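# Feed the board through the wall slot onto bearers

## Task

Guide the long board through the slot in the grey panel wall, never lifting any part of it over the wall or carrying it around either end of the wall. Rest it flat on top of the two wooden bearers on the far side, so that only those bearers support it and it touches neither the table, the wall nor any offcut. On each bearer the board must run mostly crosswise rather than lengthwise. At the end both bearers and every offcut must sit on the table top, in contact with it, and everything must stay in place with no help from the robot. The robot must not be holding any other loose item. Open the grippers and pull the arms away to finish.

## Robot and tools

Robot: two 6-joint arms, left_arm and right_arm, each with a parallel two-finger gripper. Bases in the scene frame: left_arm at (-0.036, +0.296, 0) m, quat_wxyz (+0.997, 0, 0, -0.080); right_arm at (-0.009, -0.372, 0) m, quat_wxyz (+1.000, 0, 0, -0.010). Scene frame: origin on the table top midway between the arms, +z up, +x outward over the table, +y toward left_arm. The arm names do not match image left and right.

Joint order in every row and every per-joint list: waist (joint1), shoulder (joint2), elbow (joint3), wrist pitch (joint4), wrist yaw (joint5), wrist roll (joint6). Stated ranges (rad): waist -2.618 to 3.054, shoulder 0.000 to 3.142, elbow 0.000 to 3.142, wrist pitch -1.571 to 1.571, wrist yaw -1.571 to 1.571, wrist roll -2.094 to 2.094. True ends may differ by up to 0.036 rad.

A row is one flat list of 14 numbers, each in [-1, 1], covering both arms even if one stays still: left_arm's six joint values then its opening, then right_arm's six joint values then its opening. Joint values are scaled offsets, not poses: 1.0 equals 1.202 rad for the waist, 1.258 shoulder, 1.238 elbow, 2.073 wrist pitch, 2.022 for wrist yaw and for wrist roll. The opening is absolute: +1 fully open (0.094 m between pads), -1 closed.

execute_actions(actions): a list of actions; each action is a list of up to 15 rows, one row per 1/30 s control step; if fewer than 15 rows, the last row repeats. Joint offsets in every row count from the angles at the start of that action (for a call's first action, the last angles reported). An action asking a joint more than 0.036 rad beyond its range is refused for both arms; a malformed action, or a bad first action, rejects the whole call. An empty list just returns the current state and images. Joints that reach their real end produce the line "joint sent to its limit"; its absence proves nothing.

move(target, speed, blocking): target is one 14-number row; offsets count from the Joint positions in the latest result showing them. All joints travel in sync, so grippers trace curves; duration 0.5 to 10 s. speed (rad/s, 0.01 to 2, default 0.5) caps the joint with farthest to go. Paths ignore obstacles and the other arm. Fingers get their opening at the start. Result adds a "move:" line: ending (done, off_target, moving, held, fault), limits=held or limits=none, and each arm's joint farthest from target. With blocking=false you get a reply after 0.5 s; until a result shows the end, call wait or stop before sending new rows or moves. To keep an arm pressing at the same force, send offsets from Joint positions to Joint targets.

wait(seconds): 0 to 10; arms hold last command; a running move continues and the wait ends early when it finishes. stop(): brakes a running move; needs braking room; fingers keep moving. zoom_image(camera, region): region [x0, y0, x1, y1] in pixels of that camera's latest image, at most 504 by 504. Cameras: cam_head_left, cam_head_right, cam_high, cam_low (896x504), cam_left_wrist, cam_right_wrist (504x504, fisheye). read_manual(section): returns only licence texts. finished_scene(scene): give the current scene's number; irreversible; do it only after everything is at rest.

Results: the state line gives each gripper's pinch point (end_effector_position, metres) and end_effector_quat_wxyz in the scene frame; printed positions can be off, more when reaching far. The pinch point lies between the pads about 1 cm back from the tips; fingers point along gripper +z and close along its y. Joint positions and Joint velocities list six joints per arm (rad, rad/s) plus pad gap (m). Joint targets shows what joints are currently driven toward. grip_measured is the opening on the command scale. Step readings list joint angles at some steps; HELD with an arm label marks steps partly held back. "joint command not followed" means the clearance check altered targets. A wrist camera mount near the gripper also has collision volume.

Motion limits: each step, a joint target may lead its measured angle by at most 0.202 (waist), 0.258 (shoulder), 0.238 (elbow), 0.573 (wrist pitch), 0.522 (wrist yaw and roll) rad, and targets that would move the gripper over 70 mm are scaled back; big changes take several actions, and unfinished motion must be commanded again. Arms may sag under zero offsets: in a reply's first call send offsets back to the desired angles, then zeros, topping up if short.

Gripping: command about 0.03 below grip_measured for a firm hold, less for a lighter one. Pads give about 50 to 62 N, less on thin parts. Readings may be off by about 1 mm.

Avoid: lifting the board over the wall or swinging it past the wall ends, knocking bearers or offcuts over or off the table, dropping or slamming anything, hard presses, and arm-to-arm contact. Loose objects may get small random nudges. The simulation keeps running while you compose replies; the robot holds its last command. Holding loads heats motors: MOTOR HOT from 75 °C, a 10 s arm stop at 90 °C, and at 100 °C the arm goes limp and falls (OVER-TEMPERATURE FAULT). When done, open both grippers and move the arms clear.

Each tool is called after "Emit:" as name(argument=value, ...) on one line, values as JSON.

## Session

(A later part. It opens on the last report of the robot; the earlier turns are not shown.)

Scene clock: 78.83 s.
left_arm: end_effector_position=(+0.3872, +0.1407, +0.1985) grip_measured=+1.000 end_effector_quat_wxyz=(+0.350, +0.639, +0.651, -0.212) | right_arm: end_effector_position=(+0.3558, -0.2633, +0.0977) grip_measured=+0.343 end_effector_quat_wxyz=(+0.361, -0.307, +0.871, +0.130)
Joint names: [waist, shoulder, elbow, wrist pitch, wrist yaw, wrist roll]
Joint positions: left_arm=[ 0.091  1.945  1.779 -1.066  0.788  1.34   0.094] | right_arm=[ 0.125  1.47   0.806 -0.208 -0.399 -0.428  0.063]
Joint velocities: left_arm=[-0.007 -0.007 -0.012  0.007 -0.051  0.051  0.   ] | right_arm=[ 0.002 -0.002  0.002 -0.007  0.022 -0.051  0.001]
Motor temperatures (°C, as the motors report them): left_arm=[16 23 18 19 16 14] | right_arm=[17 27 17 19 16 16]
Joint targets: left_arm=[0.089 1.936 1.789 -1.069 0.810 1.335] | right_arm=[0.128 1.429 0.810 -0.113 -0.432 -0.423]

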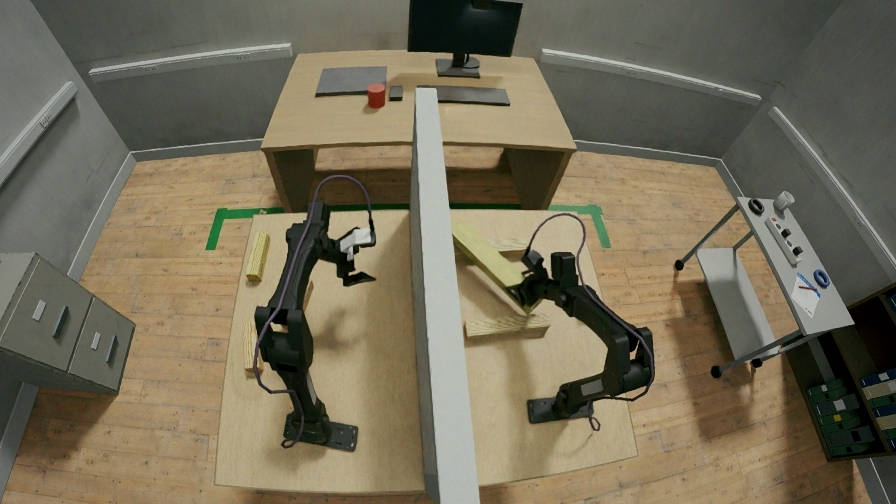

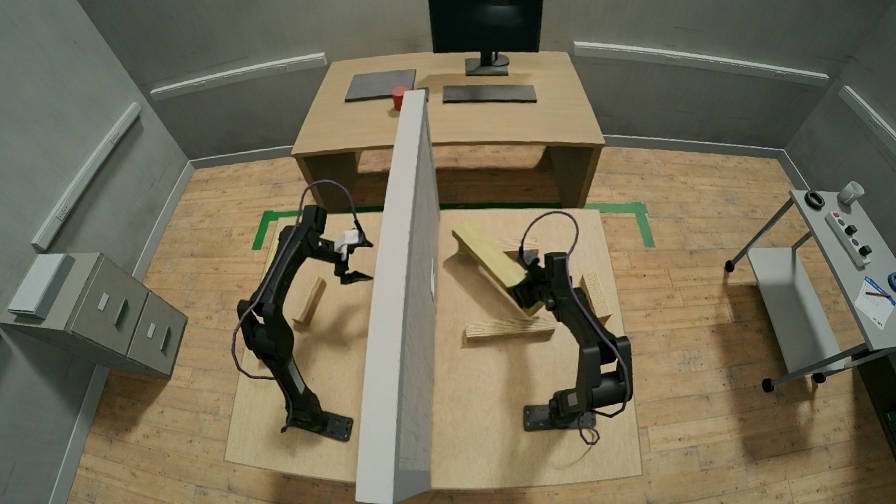

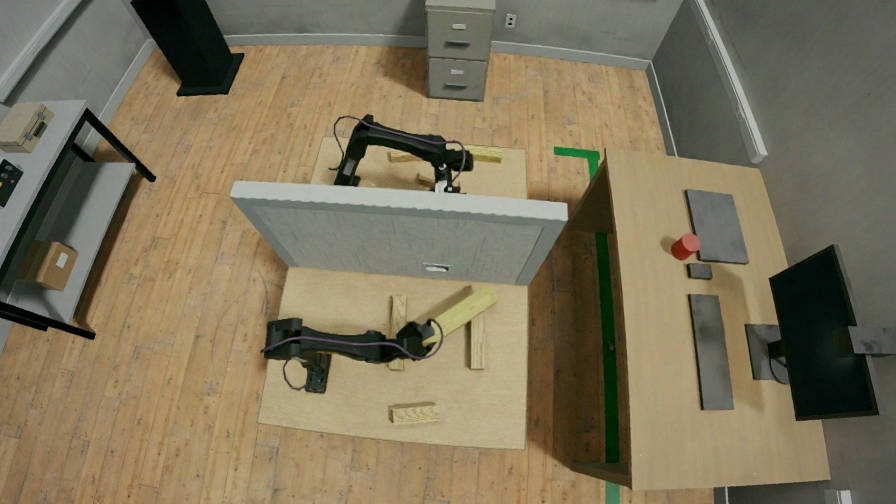

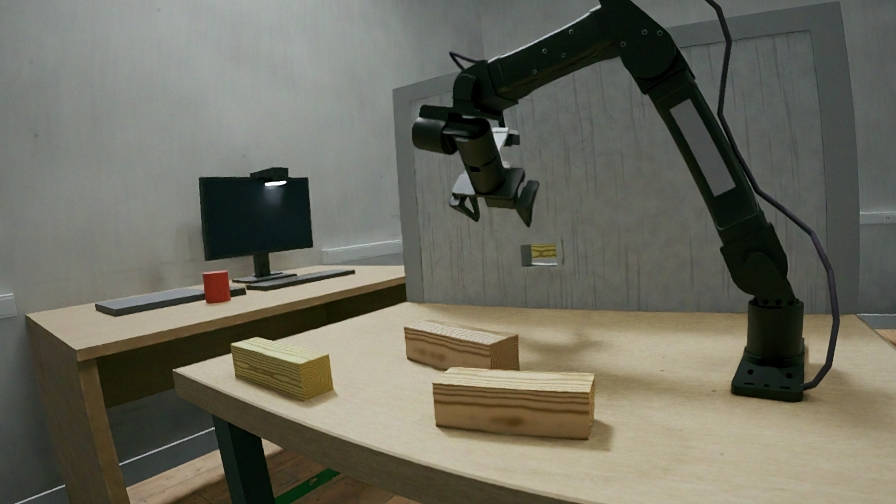

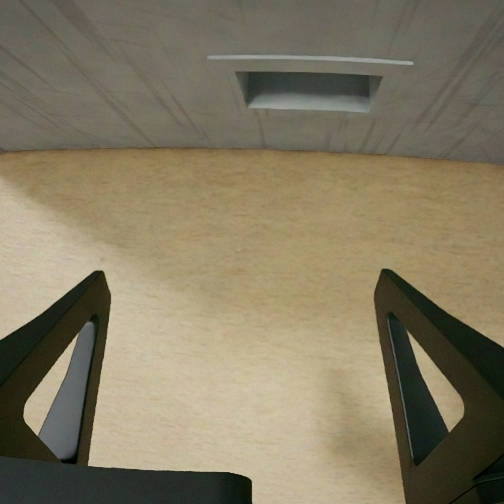

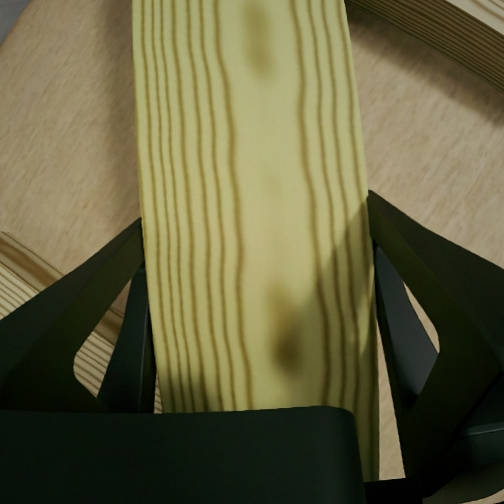

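Emit:
execute_actions(actions=[[[-0.0017,-0.0072,0.0081,-0.0014,0.0109,-0.0025,1,0.00291,-0.03259,0.00331,0.04954,-0.00924,0.01018,0.2],[-0.0017,-0.0072,0.0081,-0.0014,0.0109,-0.0025,1,0.01668,-0.03578,-0.00059,0.06343,0.01836,0.04096,0.2],[-0.0017,-0.0072,0.0081,-0.0014,0.0109,-0.0025,1,0.05110,-0.05107,-0.01969,0.08277,0.05894,0.08468,0.2],[-0.0017,-0.0072,0.0081,-0.0014,0.0109,-0.0025,1,0.08552,-0.06539,-0.03803,0.10525,0.11206,0.13943,0.2],[-0.0017,-0.0072,0.0081,-0.0014,0.0109,-0.0025,1,0.11994,-0.07883,-0.05553,0.12105,0.16795,0.19232,0.2],[-0.0017,-0.0072,0.0081,-0.0014,0.0109,-0.0025,1,0.15437,-0.09149,-0.07210,0.12753,0.21153,0.23025,0.2],[-0.0017,-0.0072,0.0081,-0.0014,0.0109,-0.0025,1,0.18879,-0.10349,-0.08766,0.12819,0.25332,0.26545,0.2],[-0.0017,-0.0072,0.0081,-0.0014,0.0109,-0.0025,1,0.22320,-0.11493,-0.10212,0.12489,0.29502,0.30097,0.2],[-0.0017,-0.0072,0.0081,-0.0014,0.0109,-0.0025,1,0.25763,-0.12591,-0.11541,0.11611,0.33612,0.33674,0.2],[-0.0017,-0.0072,0.0081,-0.0014,0.0109,-0.0025,1,0.29205,-0.13653,-0.12744,0.10300,0.37515,0.37227,0.2],[-0.0017,-0.0072,0.0081,-0.0014,0.0109,-0.0025,1,0.32646,-0.14692,-0.13813,0.08549,0.41448,0.41023,0.2],[-0.0017,-0.0072,0.0081,-0.0014,0.0109,-0.0025,1,0.36089,-0.15715,-0.14741,0.06276,0.45478,0.45185,0.2],[-0.0017,-0.0072,0.0081,-0.0014,0.0109,-0.0025,1,0.39531,-0.16736,-0.15517,0.04486,0.48278,0.48505,0.2],[-0.0017,-0.0072,0.0081,-0.0014,0.0109,-0.0025,1,0.39875,-0.17043,-0.15719,0.04727,0.44913,0.45621,0.2],[-0.0017,-0.0072,0.0081,-0.0014,0.0109,-0.0025,1,0.39875,-0.17043,-0.15719,0.06126,0.39268,0.39807,0.2]]])

Scene clock: 82.07 s.
left_arm: end_effector_position=(+0.3872, +0.1407, +0.1985) grip_measured=+1.000 end_effector_quat_wxyz=(+0.350, +0.639, +0.651, -0.212) | right_arm: end_effector_position=(+0.3063, -0.2396, +0.0860) grip_measured=+0.343 end_effector_quat_wxyz=(+0.386, -0.052, +0.921, +0.015)
Joint names: [waist, shoulder, elbow, wrist pitch, wrist yaw, wrist roll]
Joint positions: left_arm=[ 0.091  1.945  1.779 -1.066  0.788  1.34   0.094] | right_arm=[ 0.583  1.301  0.61  -0.144  0.326  0.322  0.063]
Joint velocities: left_arm=[ 0.002 -0.017 -0.002 -0.037  0.022 -0.037  0.   ] | right_arm=[ 0.325 -0.198 -0.242 -0.344  0.139  0.315 -0.001]
Motor temperatures (°C, as the motors report them): left_arm=[16 23 18 19 16 14] | right_arm=[17 26 17 20 16 16]
Joint targets: left_arm=[0.089 1.936 1.790 -1.069 0.810 1.335] | right_arm=[0.604 1.256 0.611 -0.081 0.395 0.377]
Step readings (joint positions):
0: left_arm=[0.091 1.945 1.779 -1.066 0.788 1.340] | right_arm=[0.125 1.470 0.806 -0.208 -0.399 -0.428]
1: left_arm=[0.091 1.945 1.779 -1.066 0.788 1.340] | right_arm=[0.125 1.470 0.806 -0.208 -0.398 -0.426]
2: left_arm=[0.091 1.945 1.779 -1.066 0.788 1.340] | right_arm=[0.127 1.470 0.806 -0.205 -0.390 -0.415]
4: left_arm=[0.091 1.945 1.779 -1.066 0.788 1.340] | right_arm=[0.159 1.457 0.786 -0.168 -0.320 -0.344]
8: left_arm=[0.091 1.945 1.779 -1.066 0.788 1.340] | right_arm=[0.314 1.393 0.708 -0.090 -0.068 -0.095]
15: Joint positions above

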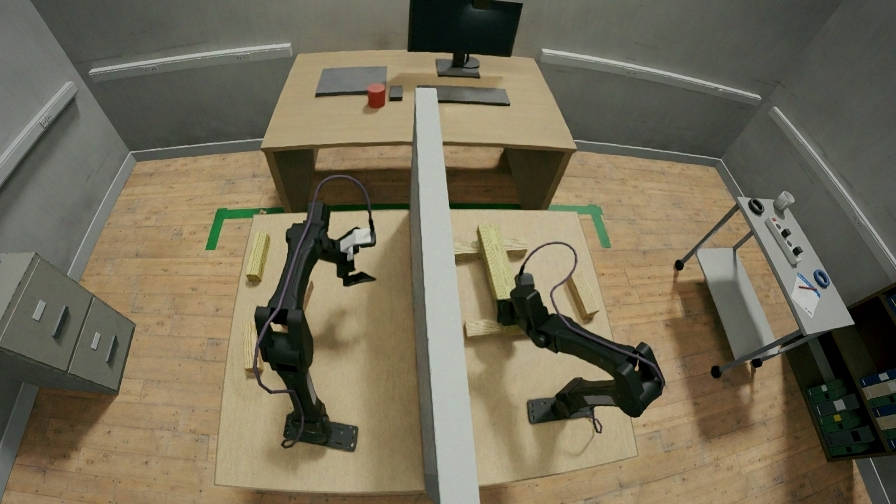

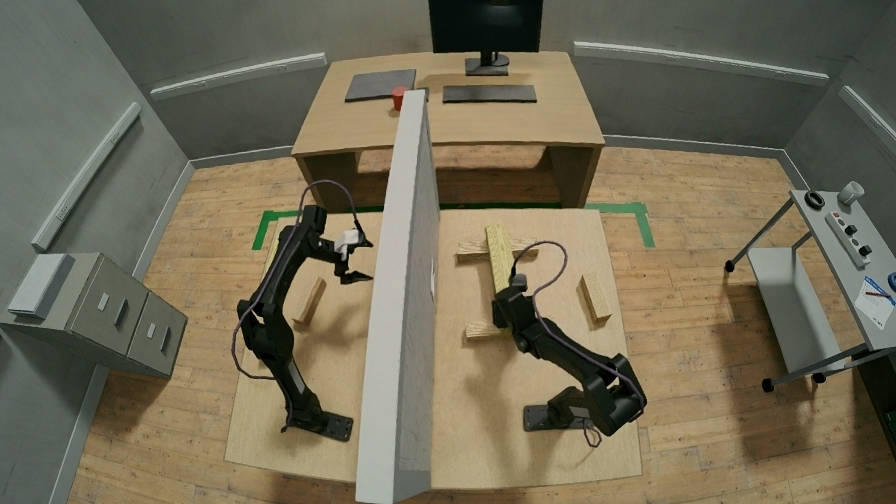

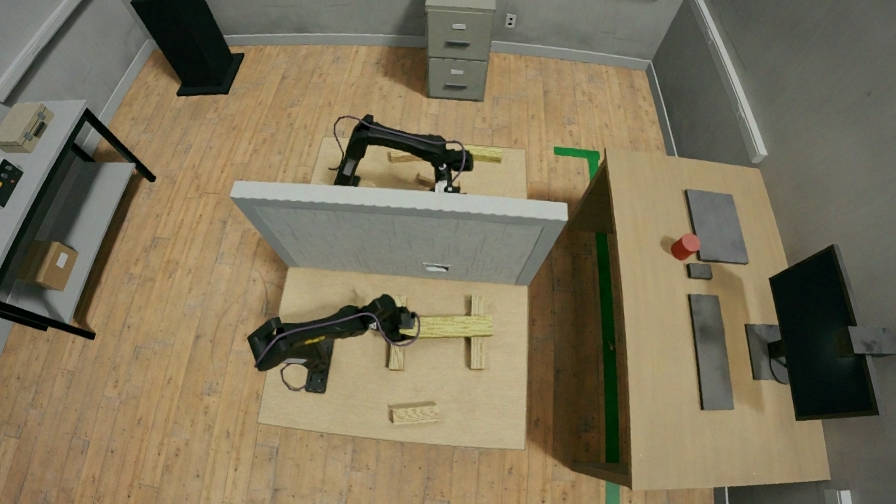

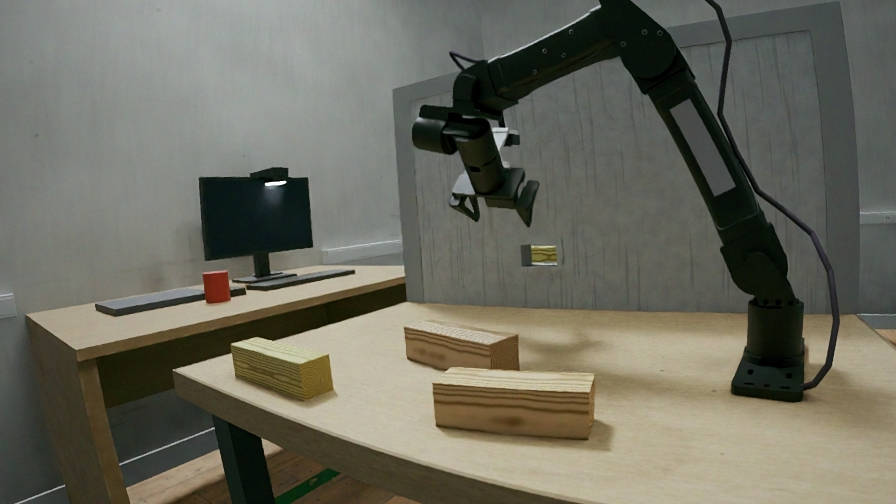

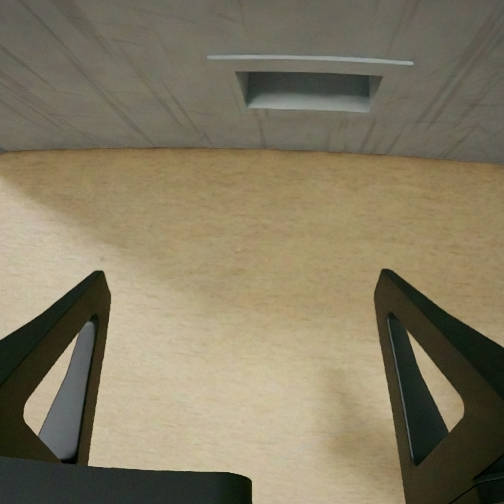

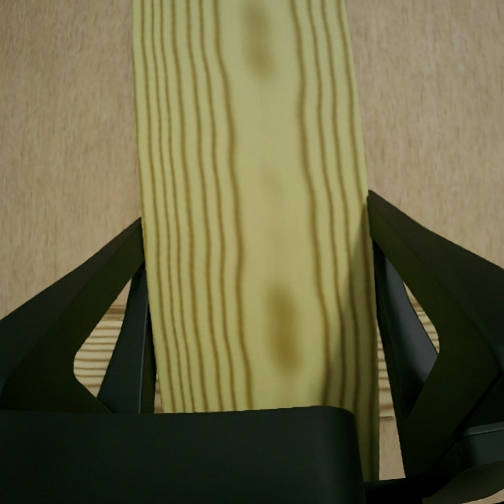

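Emit:
execute_actions(actions=[])

Emit:
zoom_image(camera="cam_high", region=[340, 240, 540, 440])

Emit:
zoom_image(camera="cam_head_right", region=[430, 200, 630, 400])

Scene clock: 82.20 s.
left_arm: end_effector_position=(+0.3872, +0.1407, +0.1985) grip_measured=+1.000 end_effector_quat_wxyz=(+0.350, +0.639, +0.651, -0.212) | right_arm: end_effector_position=(+0.2987, -0.2394, +0.0800) grip_measured=+0.343 end_effector_quat_wxyz=(+0.374, -0.048, +0.926, +0.015)
Joint names: [waist, shoulder, elbow, wrist pitch, wrist yaw, wrist roll]
Joint positions: left_arm=[ 0.091  1.945  1.779 -1.066  0.788  1.34   0.094] | right_arm=[ 0.598  1.296  0.6   -0.168  0.33   0.35   0.063]
Joint velocities: left_arm=[-0.002 -0.007  0.007 -0.007 -0.051  0.022  0.   ] | right_arm=[ 0.012  0.007 -0.002 -0.066  0.066  0.095 -0.001]
Motor temperatures (°C, as the motors report them): left_arm=[16 23 18 19 16 14] | right_arm=[17 26 17 21 16 16]
Joint targets: left_arm=[0.089 1.936 1.790 -1.069 0.810 1.335] | right_arm=[0.604 1.256 0.611 -0.081 0.395 0.377]

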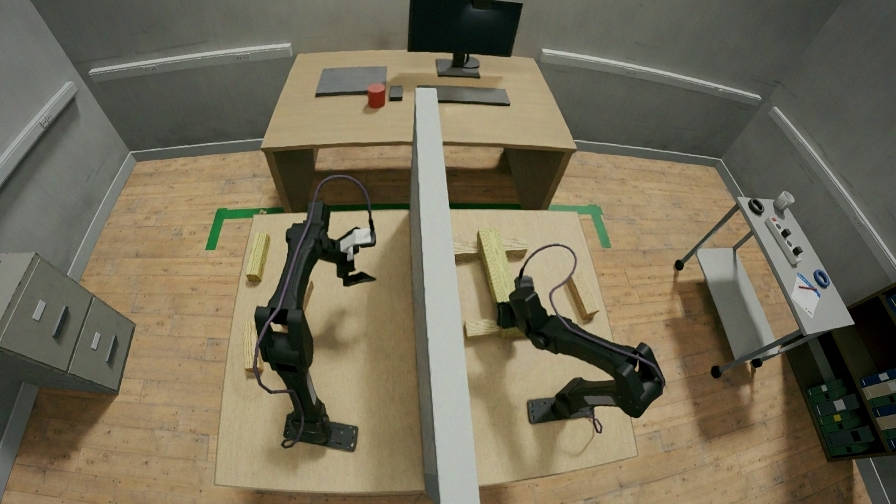

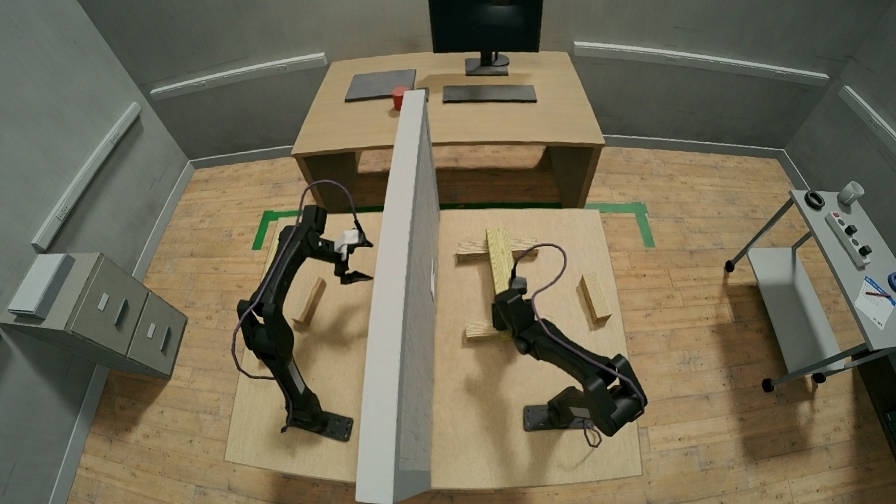

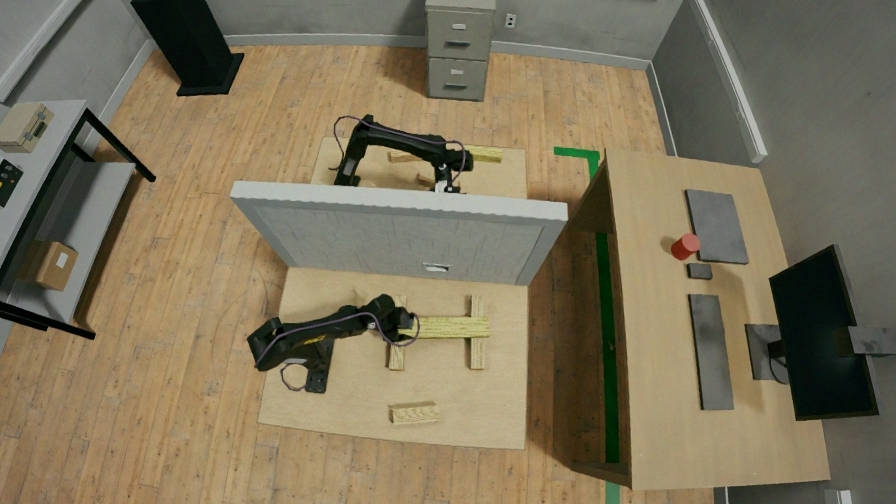

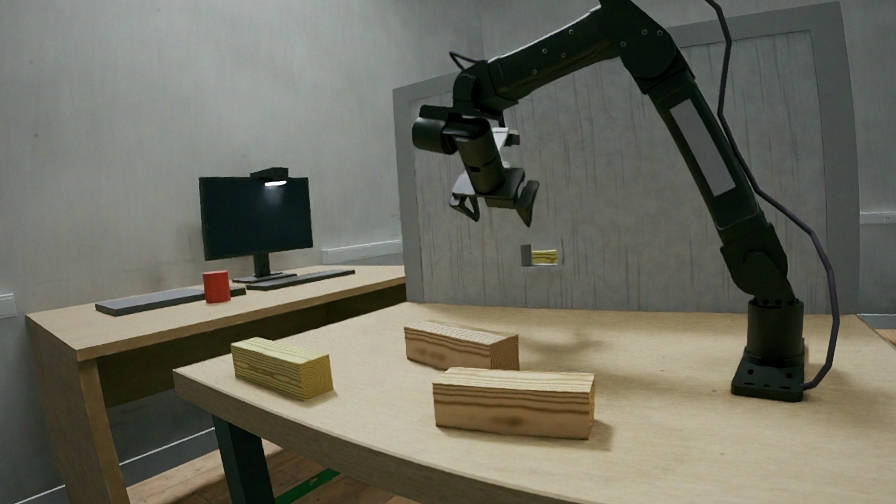

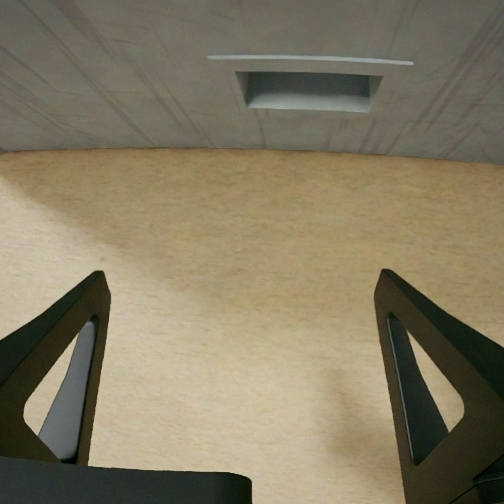

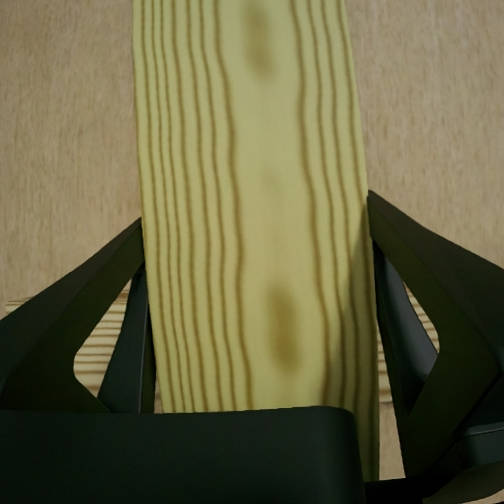

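Region (340, 240, 540, 440) of cam_high's 896x504 image, scaled by 2.520, with more detail than that image has.

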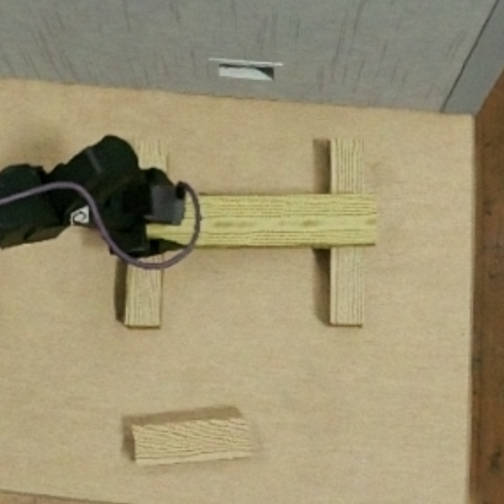

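Region (430, 200, 630, 400) of cam_head_right's 896x504 image, scaled by 2.520, with more detail than that image has.

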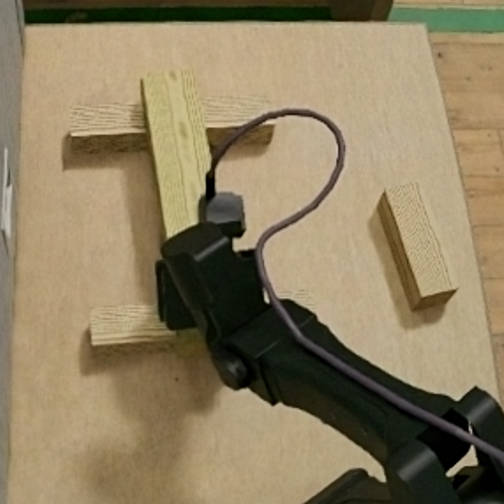

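Emit:
execute_actions(actions=[])

Scene clock: 82.67 s.
left_arm: end_effector_position=(+0.3872, +0.1407, +0.1985) grip_measured=+1.000 end_effector_quat_wxyz=(+0.350, +0.639, +0.651, -0.212) | right_arm: end_effector_position=(+0.2995, -0.2421, +0.0806) grip_measured=+0.343 end_effector_quat_wxyz=(+0.377, -0.036, +0.926, +0.012)
Joint names: [waist, shoulder, elbow, wrist pitch, wrist yaw, wrist roll]
Joint positions: left_arm=[ 0.091  1.945  1.779 -1.066  0.788  1.34   0.094] | right_arm=[ 0.598  1.296  0.6   -0.169  0.346  0.371  0.063]
Joint velocities: left_arm=[ 0.012  0.027 -0.007 -0.022 -0.037  0.037  0.   ] | right_arm=[ 0.002 -0.032 -0.007 -0.051 -0.007  0.051  0.002]
Motor temperatures (°C, as the motors report them): left_arm=[16 23 18 19 16 14] | right_arm=[17 26 17 21 16 16]
Joint targets: left_arm=[0.089 1.936 1.790 -1.069 0.810 1.335] | right_arm=[0.604 1.256 0.611 -0.082 0.395 0.377]

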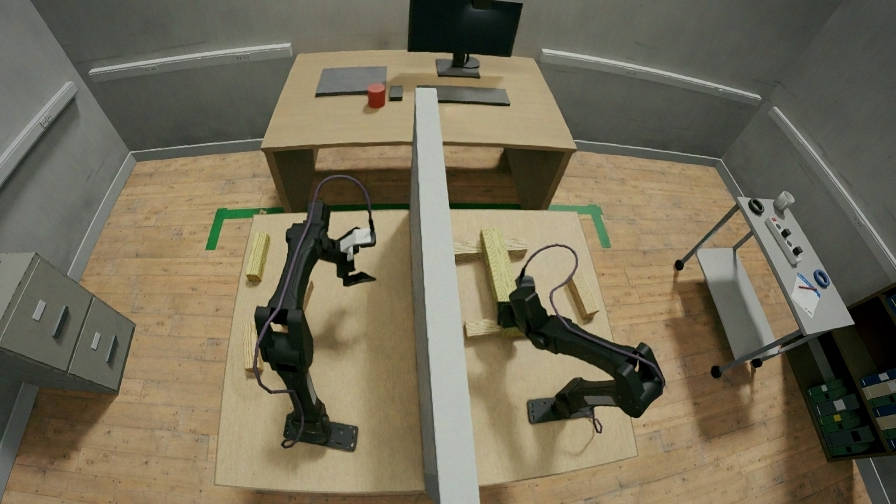

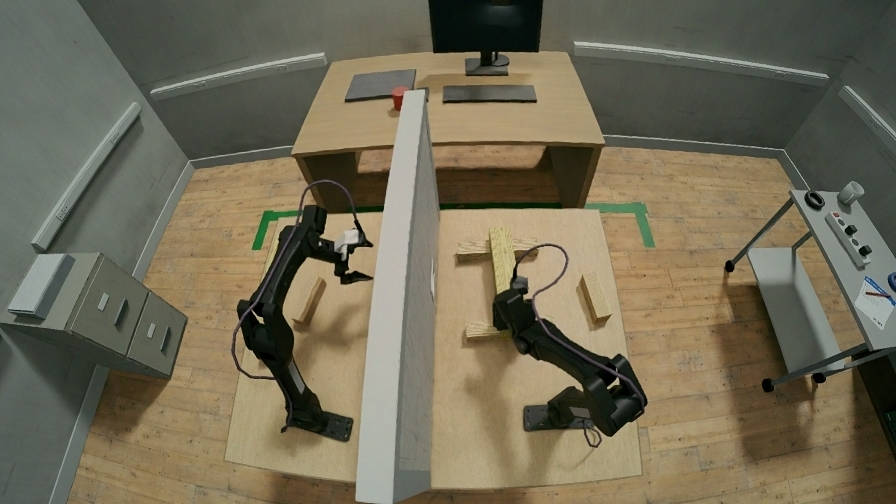

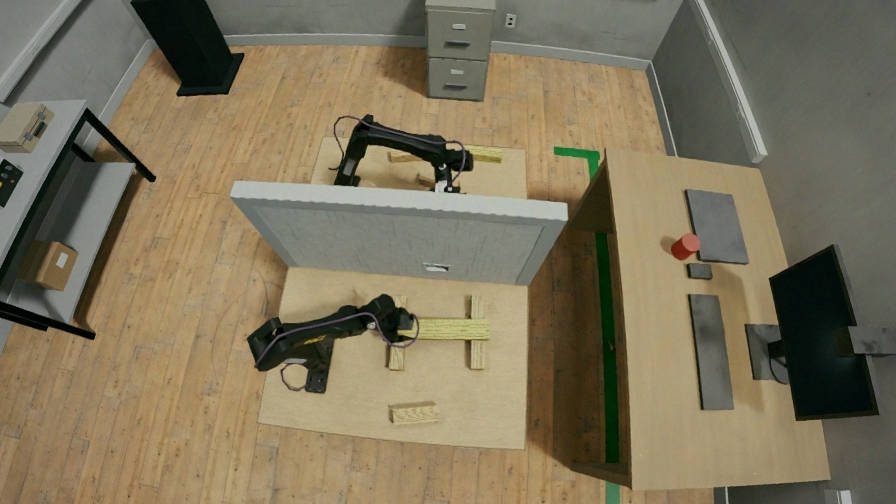

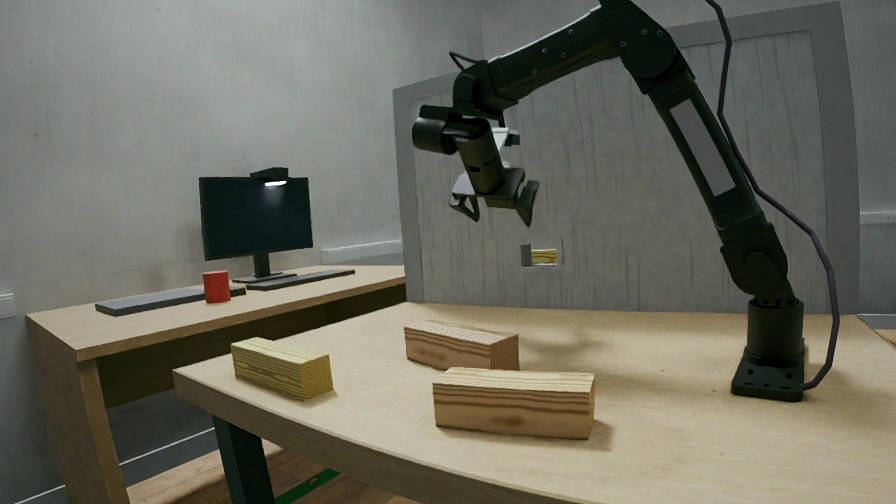

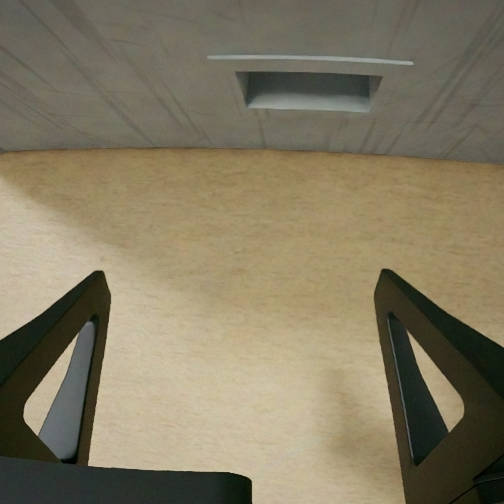

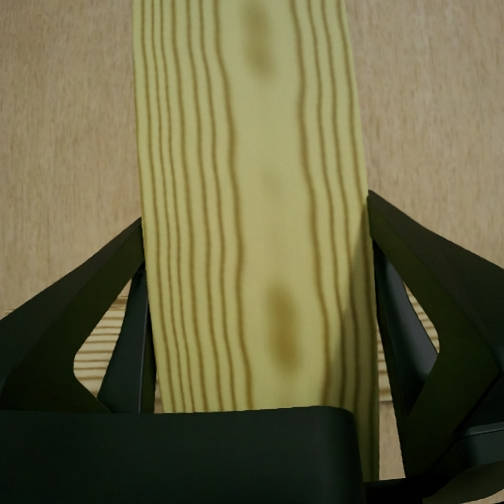

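Emit:
execute_actions(actions=[[[-0.0017,-0.0072,0.0081,-0.0014,0.0109,-0.0025,1,0.00524,-0.00874,0.00727,0.04921,0.02423,0.0025,0.2],[-0.0017,-0.0072,0.0081,-0.0014,0.0109,-0.0025,1,0.00524,-0.00397,0.00583,0.05279,0.02423,0.0025,0.2],[-0.0017,-0.0072,0.0081,-0.0014,0.0109,-0.0025,1,0.00524,0.00015,0.00267,0.05820,0.02423,0.0025,0.2],[-0.0017,-0.0072,0.0081,-0.0014,0.0109,-0.0025,1,0.00524,0.00424,-0.00049,0.06532,0.02423,0.0025,0.2],[-0.0017,-0.0072,0.0081,-0.0014,0.0109,-0.0025,1,0.00524,0.00835,-0.00365,0.07243,0.02423,0.0025,0.2],[-0.0017,-0.0072,0.0081,-0.0014,0.0109,-0.0025,1,0.00524,0.01245,-0.00681,0.07824,0.02423,0.0025,0.2],[-0.0017,-0.0072,0.0081,-0.0014,0.0109,-0.0025,1,0.00524,0.01654,-0.00998,0.08382,0.02423,0.0025,0.2],[-0.0017,-0.0072,0.0081,-0.0014,0.0109,-0.0025,1,0.00524,0.02064,-0.01313,0.08945,0.02423,0.0025,0.2],[-0.0017,-0.0072,0.0081,-0.0014,0.0109,-0.0025,1,0.00524,0.02475,-0.01629,0.09503,0.02423,0.0025,0.2],[-0.0017,-0.0072,0.0081,-0.0014,0.0109,-0.0025,1,0.00524,0.02884,-0.01946,0.10038,0.02423,0.0025,0.2],[-0.0017,-0.0072,0.0081,-0.0014,0.0109,-0.0025,1,0.00524,0.03294,-0.02262,0.10573,0.02423,0.0025,0.2],[-0.0017,-0.0072,0.0081,-0.0014,0.0109,-0.0025,1,0.00524,0.03704,-0.02578,0.11142,0.02423,0.0025,0.2],[-0.0017,-0.0072,0.0081,-0.0014,0.0109,-0.0025,1,0.00524,0.04114,-0.02894,0.11541,0.02423,0.0025,0.2],[-0.0017,-0.0072,0.0081,-0.0014,0.0109,-0.0025,1,0.00524,0.04237,-0.02989,0.11199,0.02423,0.0025,0.2],[-0.0017,-0.0072,0.0081,-0.0014,0.0109,-0.0025,1,0.00524,0.04237,-0.02989,0.10516,0.02423,0.0025,0.2]]])

Scene clock: 84.90 s.
left_arm: end_effector_position=(+0.3872, +0.1407, +0.1985) grip_measured=+1.000 end_effector_quat_wxyz=(+0.350, +0.639, +0.651, -0.212) | right_arm: end_effector_position=(+0.3078, -0.2380, +0.0710) grip_measured=+0.343 end_effector_quat_wxyz=(+0.392, -0.031, +0.919, +0.017)
Joint names: [waist, shoulder, elbow, wrist pitch, wrist yaw, wrist roll]
Joint positions: left_arm=[ 0.091  1.945  1.779 -1.066  0.788  1.34   0.094] | right_arm=[ 0.599  1.349  0.568 -0.049  0.354  0.371  0.063]
Joint velocities: left_arm=[-0.007 -0.007 -0.032  0.007 -0.037 -0.022  0.   ] | right_arm=[ 0.007  0.051 -0.007  0.081  0.066  0.022 -0.001]
Motor temperatures (°C, as the motors report them): left_arm=[16 23 18 19 16 14] | right_arm=[17 26 17 21 16 16]
Joint targets: left_arm=[0.089 1.936 1.790 -1.069 0.810 1.335] | right_arm=[0.605 1.349 0.563 0.049 0.395 0.376]
Step readings (joint positions):
0: left_arm=[0.091 1.945 1.779 -1.066 0.788 1.340] | right_arm=[0.598 1.296 0.600 -0.169 0.347 0.372]
1: left_arm=[0.091 1.945 1.779 -1.066 0.788 1.340] | right_arm=[0.598 1.296 0.600 -0.169 0.347 0.372]
2: left_arm=[0.091 1.945 1.779 -1.066 0.788 1.340] | right_arm=[0.598 1.296 0.600 -0.167 0.347 0.372]
4: left_arm=[0.091 1.945 1.779 -1.066 0.788 1.340] | right_arm=[0.598 1.299 0.600 -0.160 0.347 0.372]
8: left_arm=[0.091 1.945 1.779 -1.066 0.788 1.340] | right_arm=[0.598 1.319 0.594 -0.116 0.349 0.372]
15: Joint positions above

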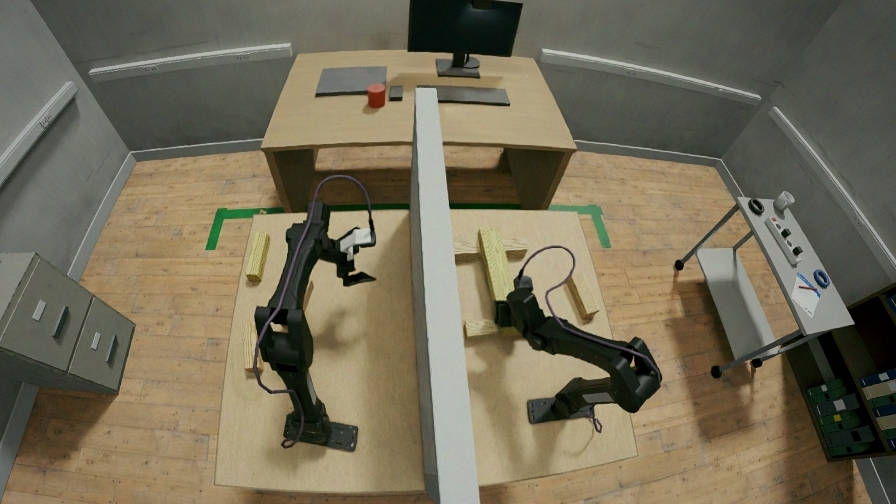

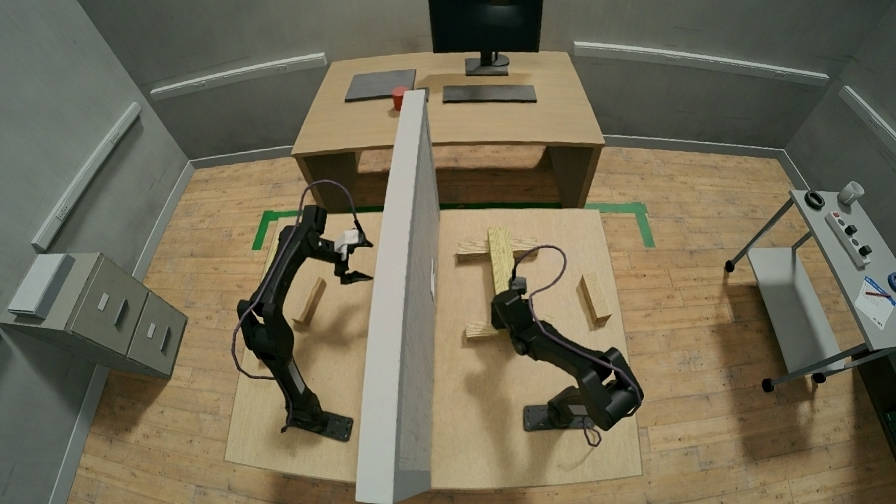

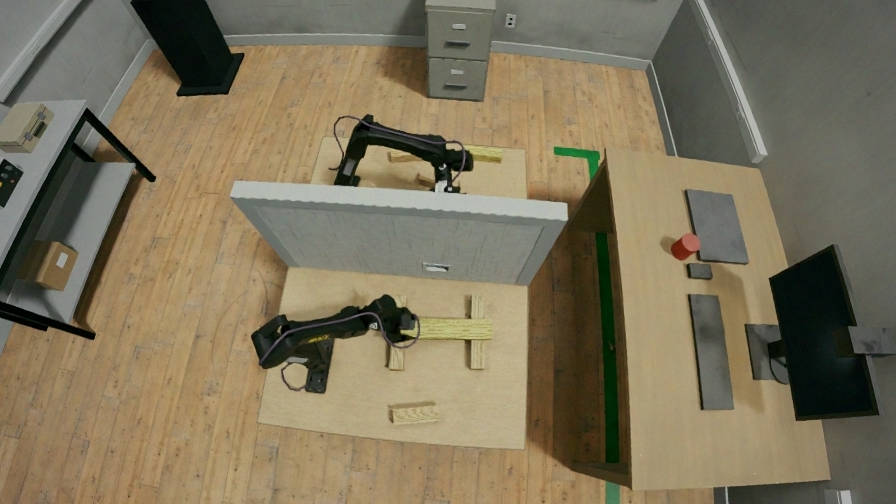

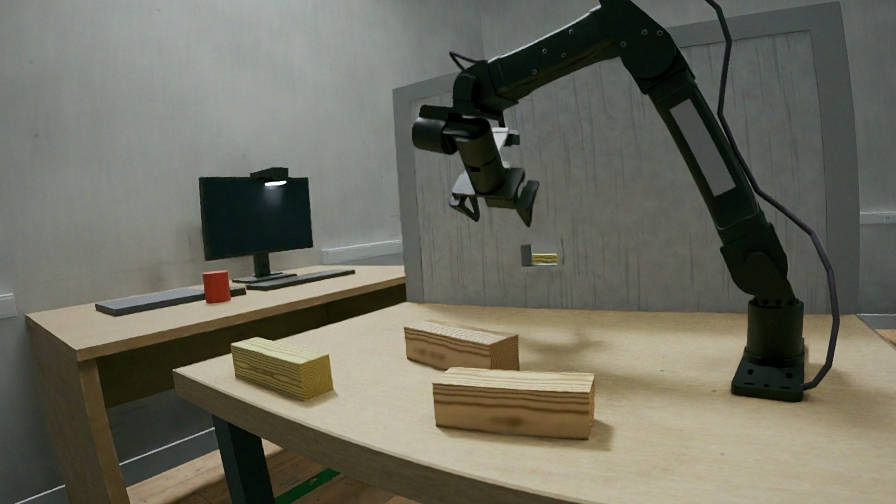

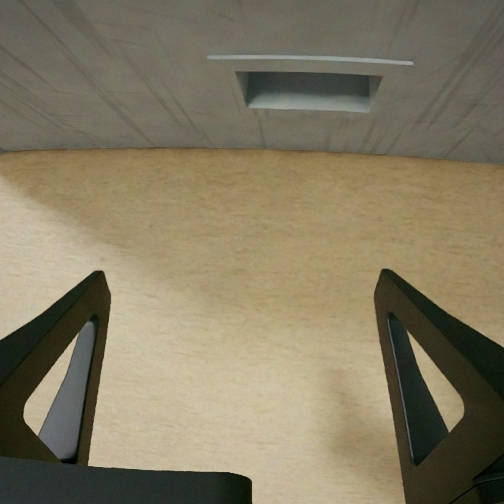

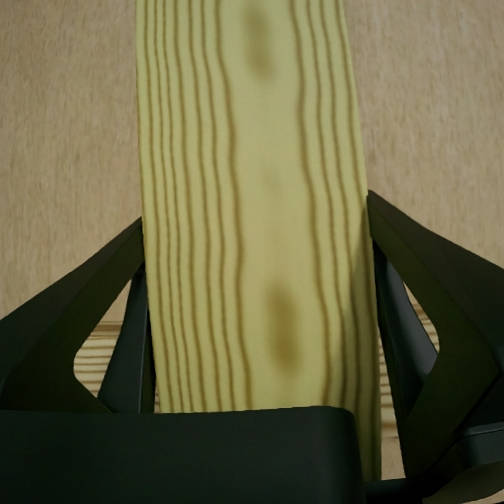

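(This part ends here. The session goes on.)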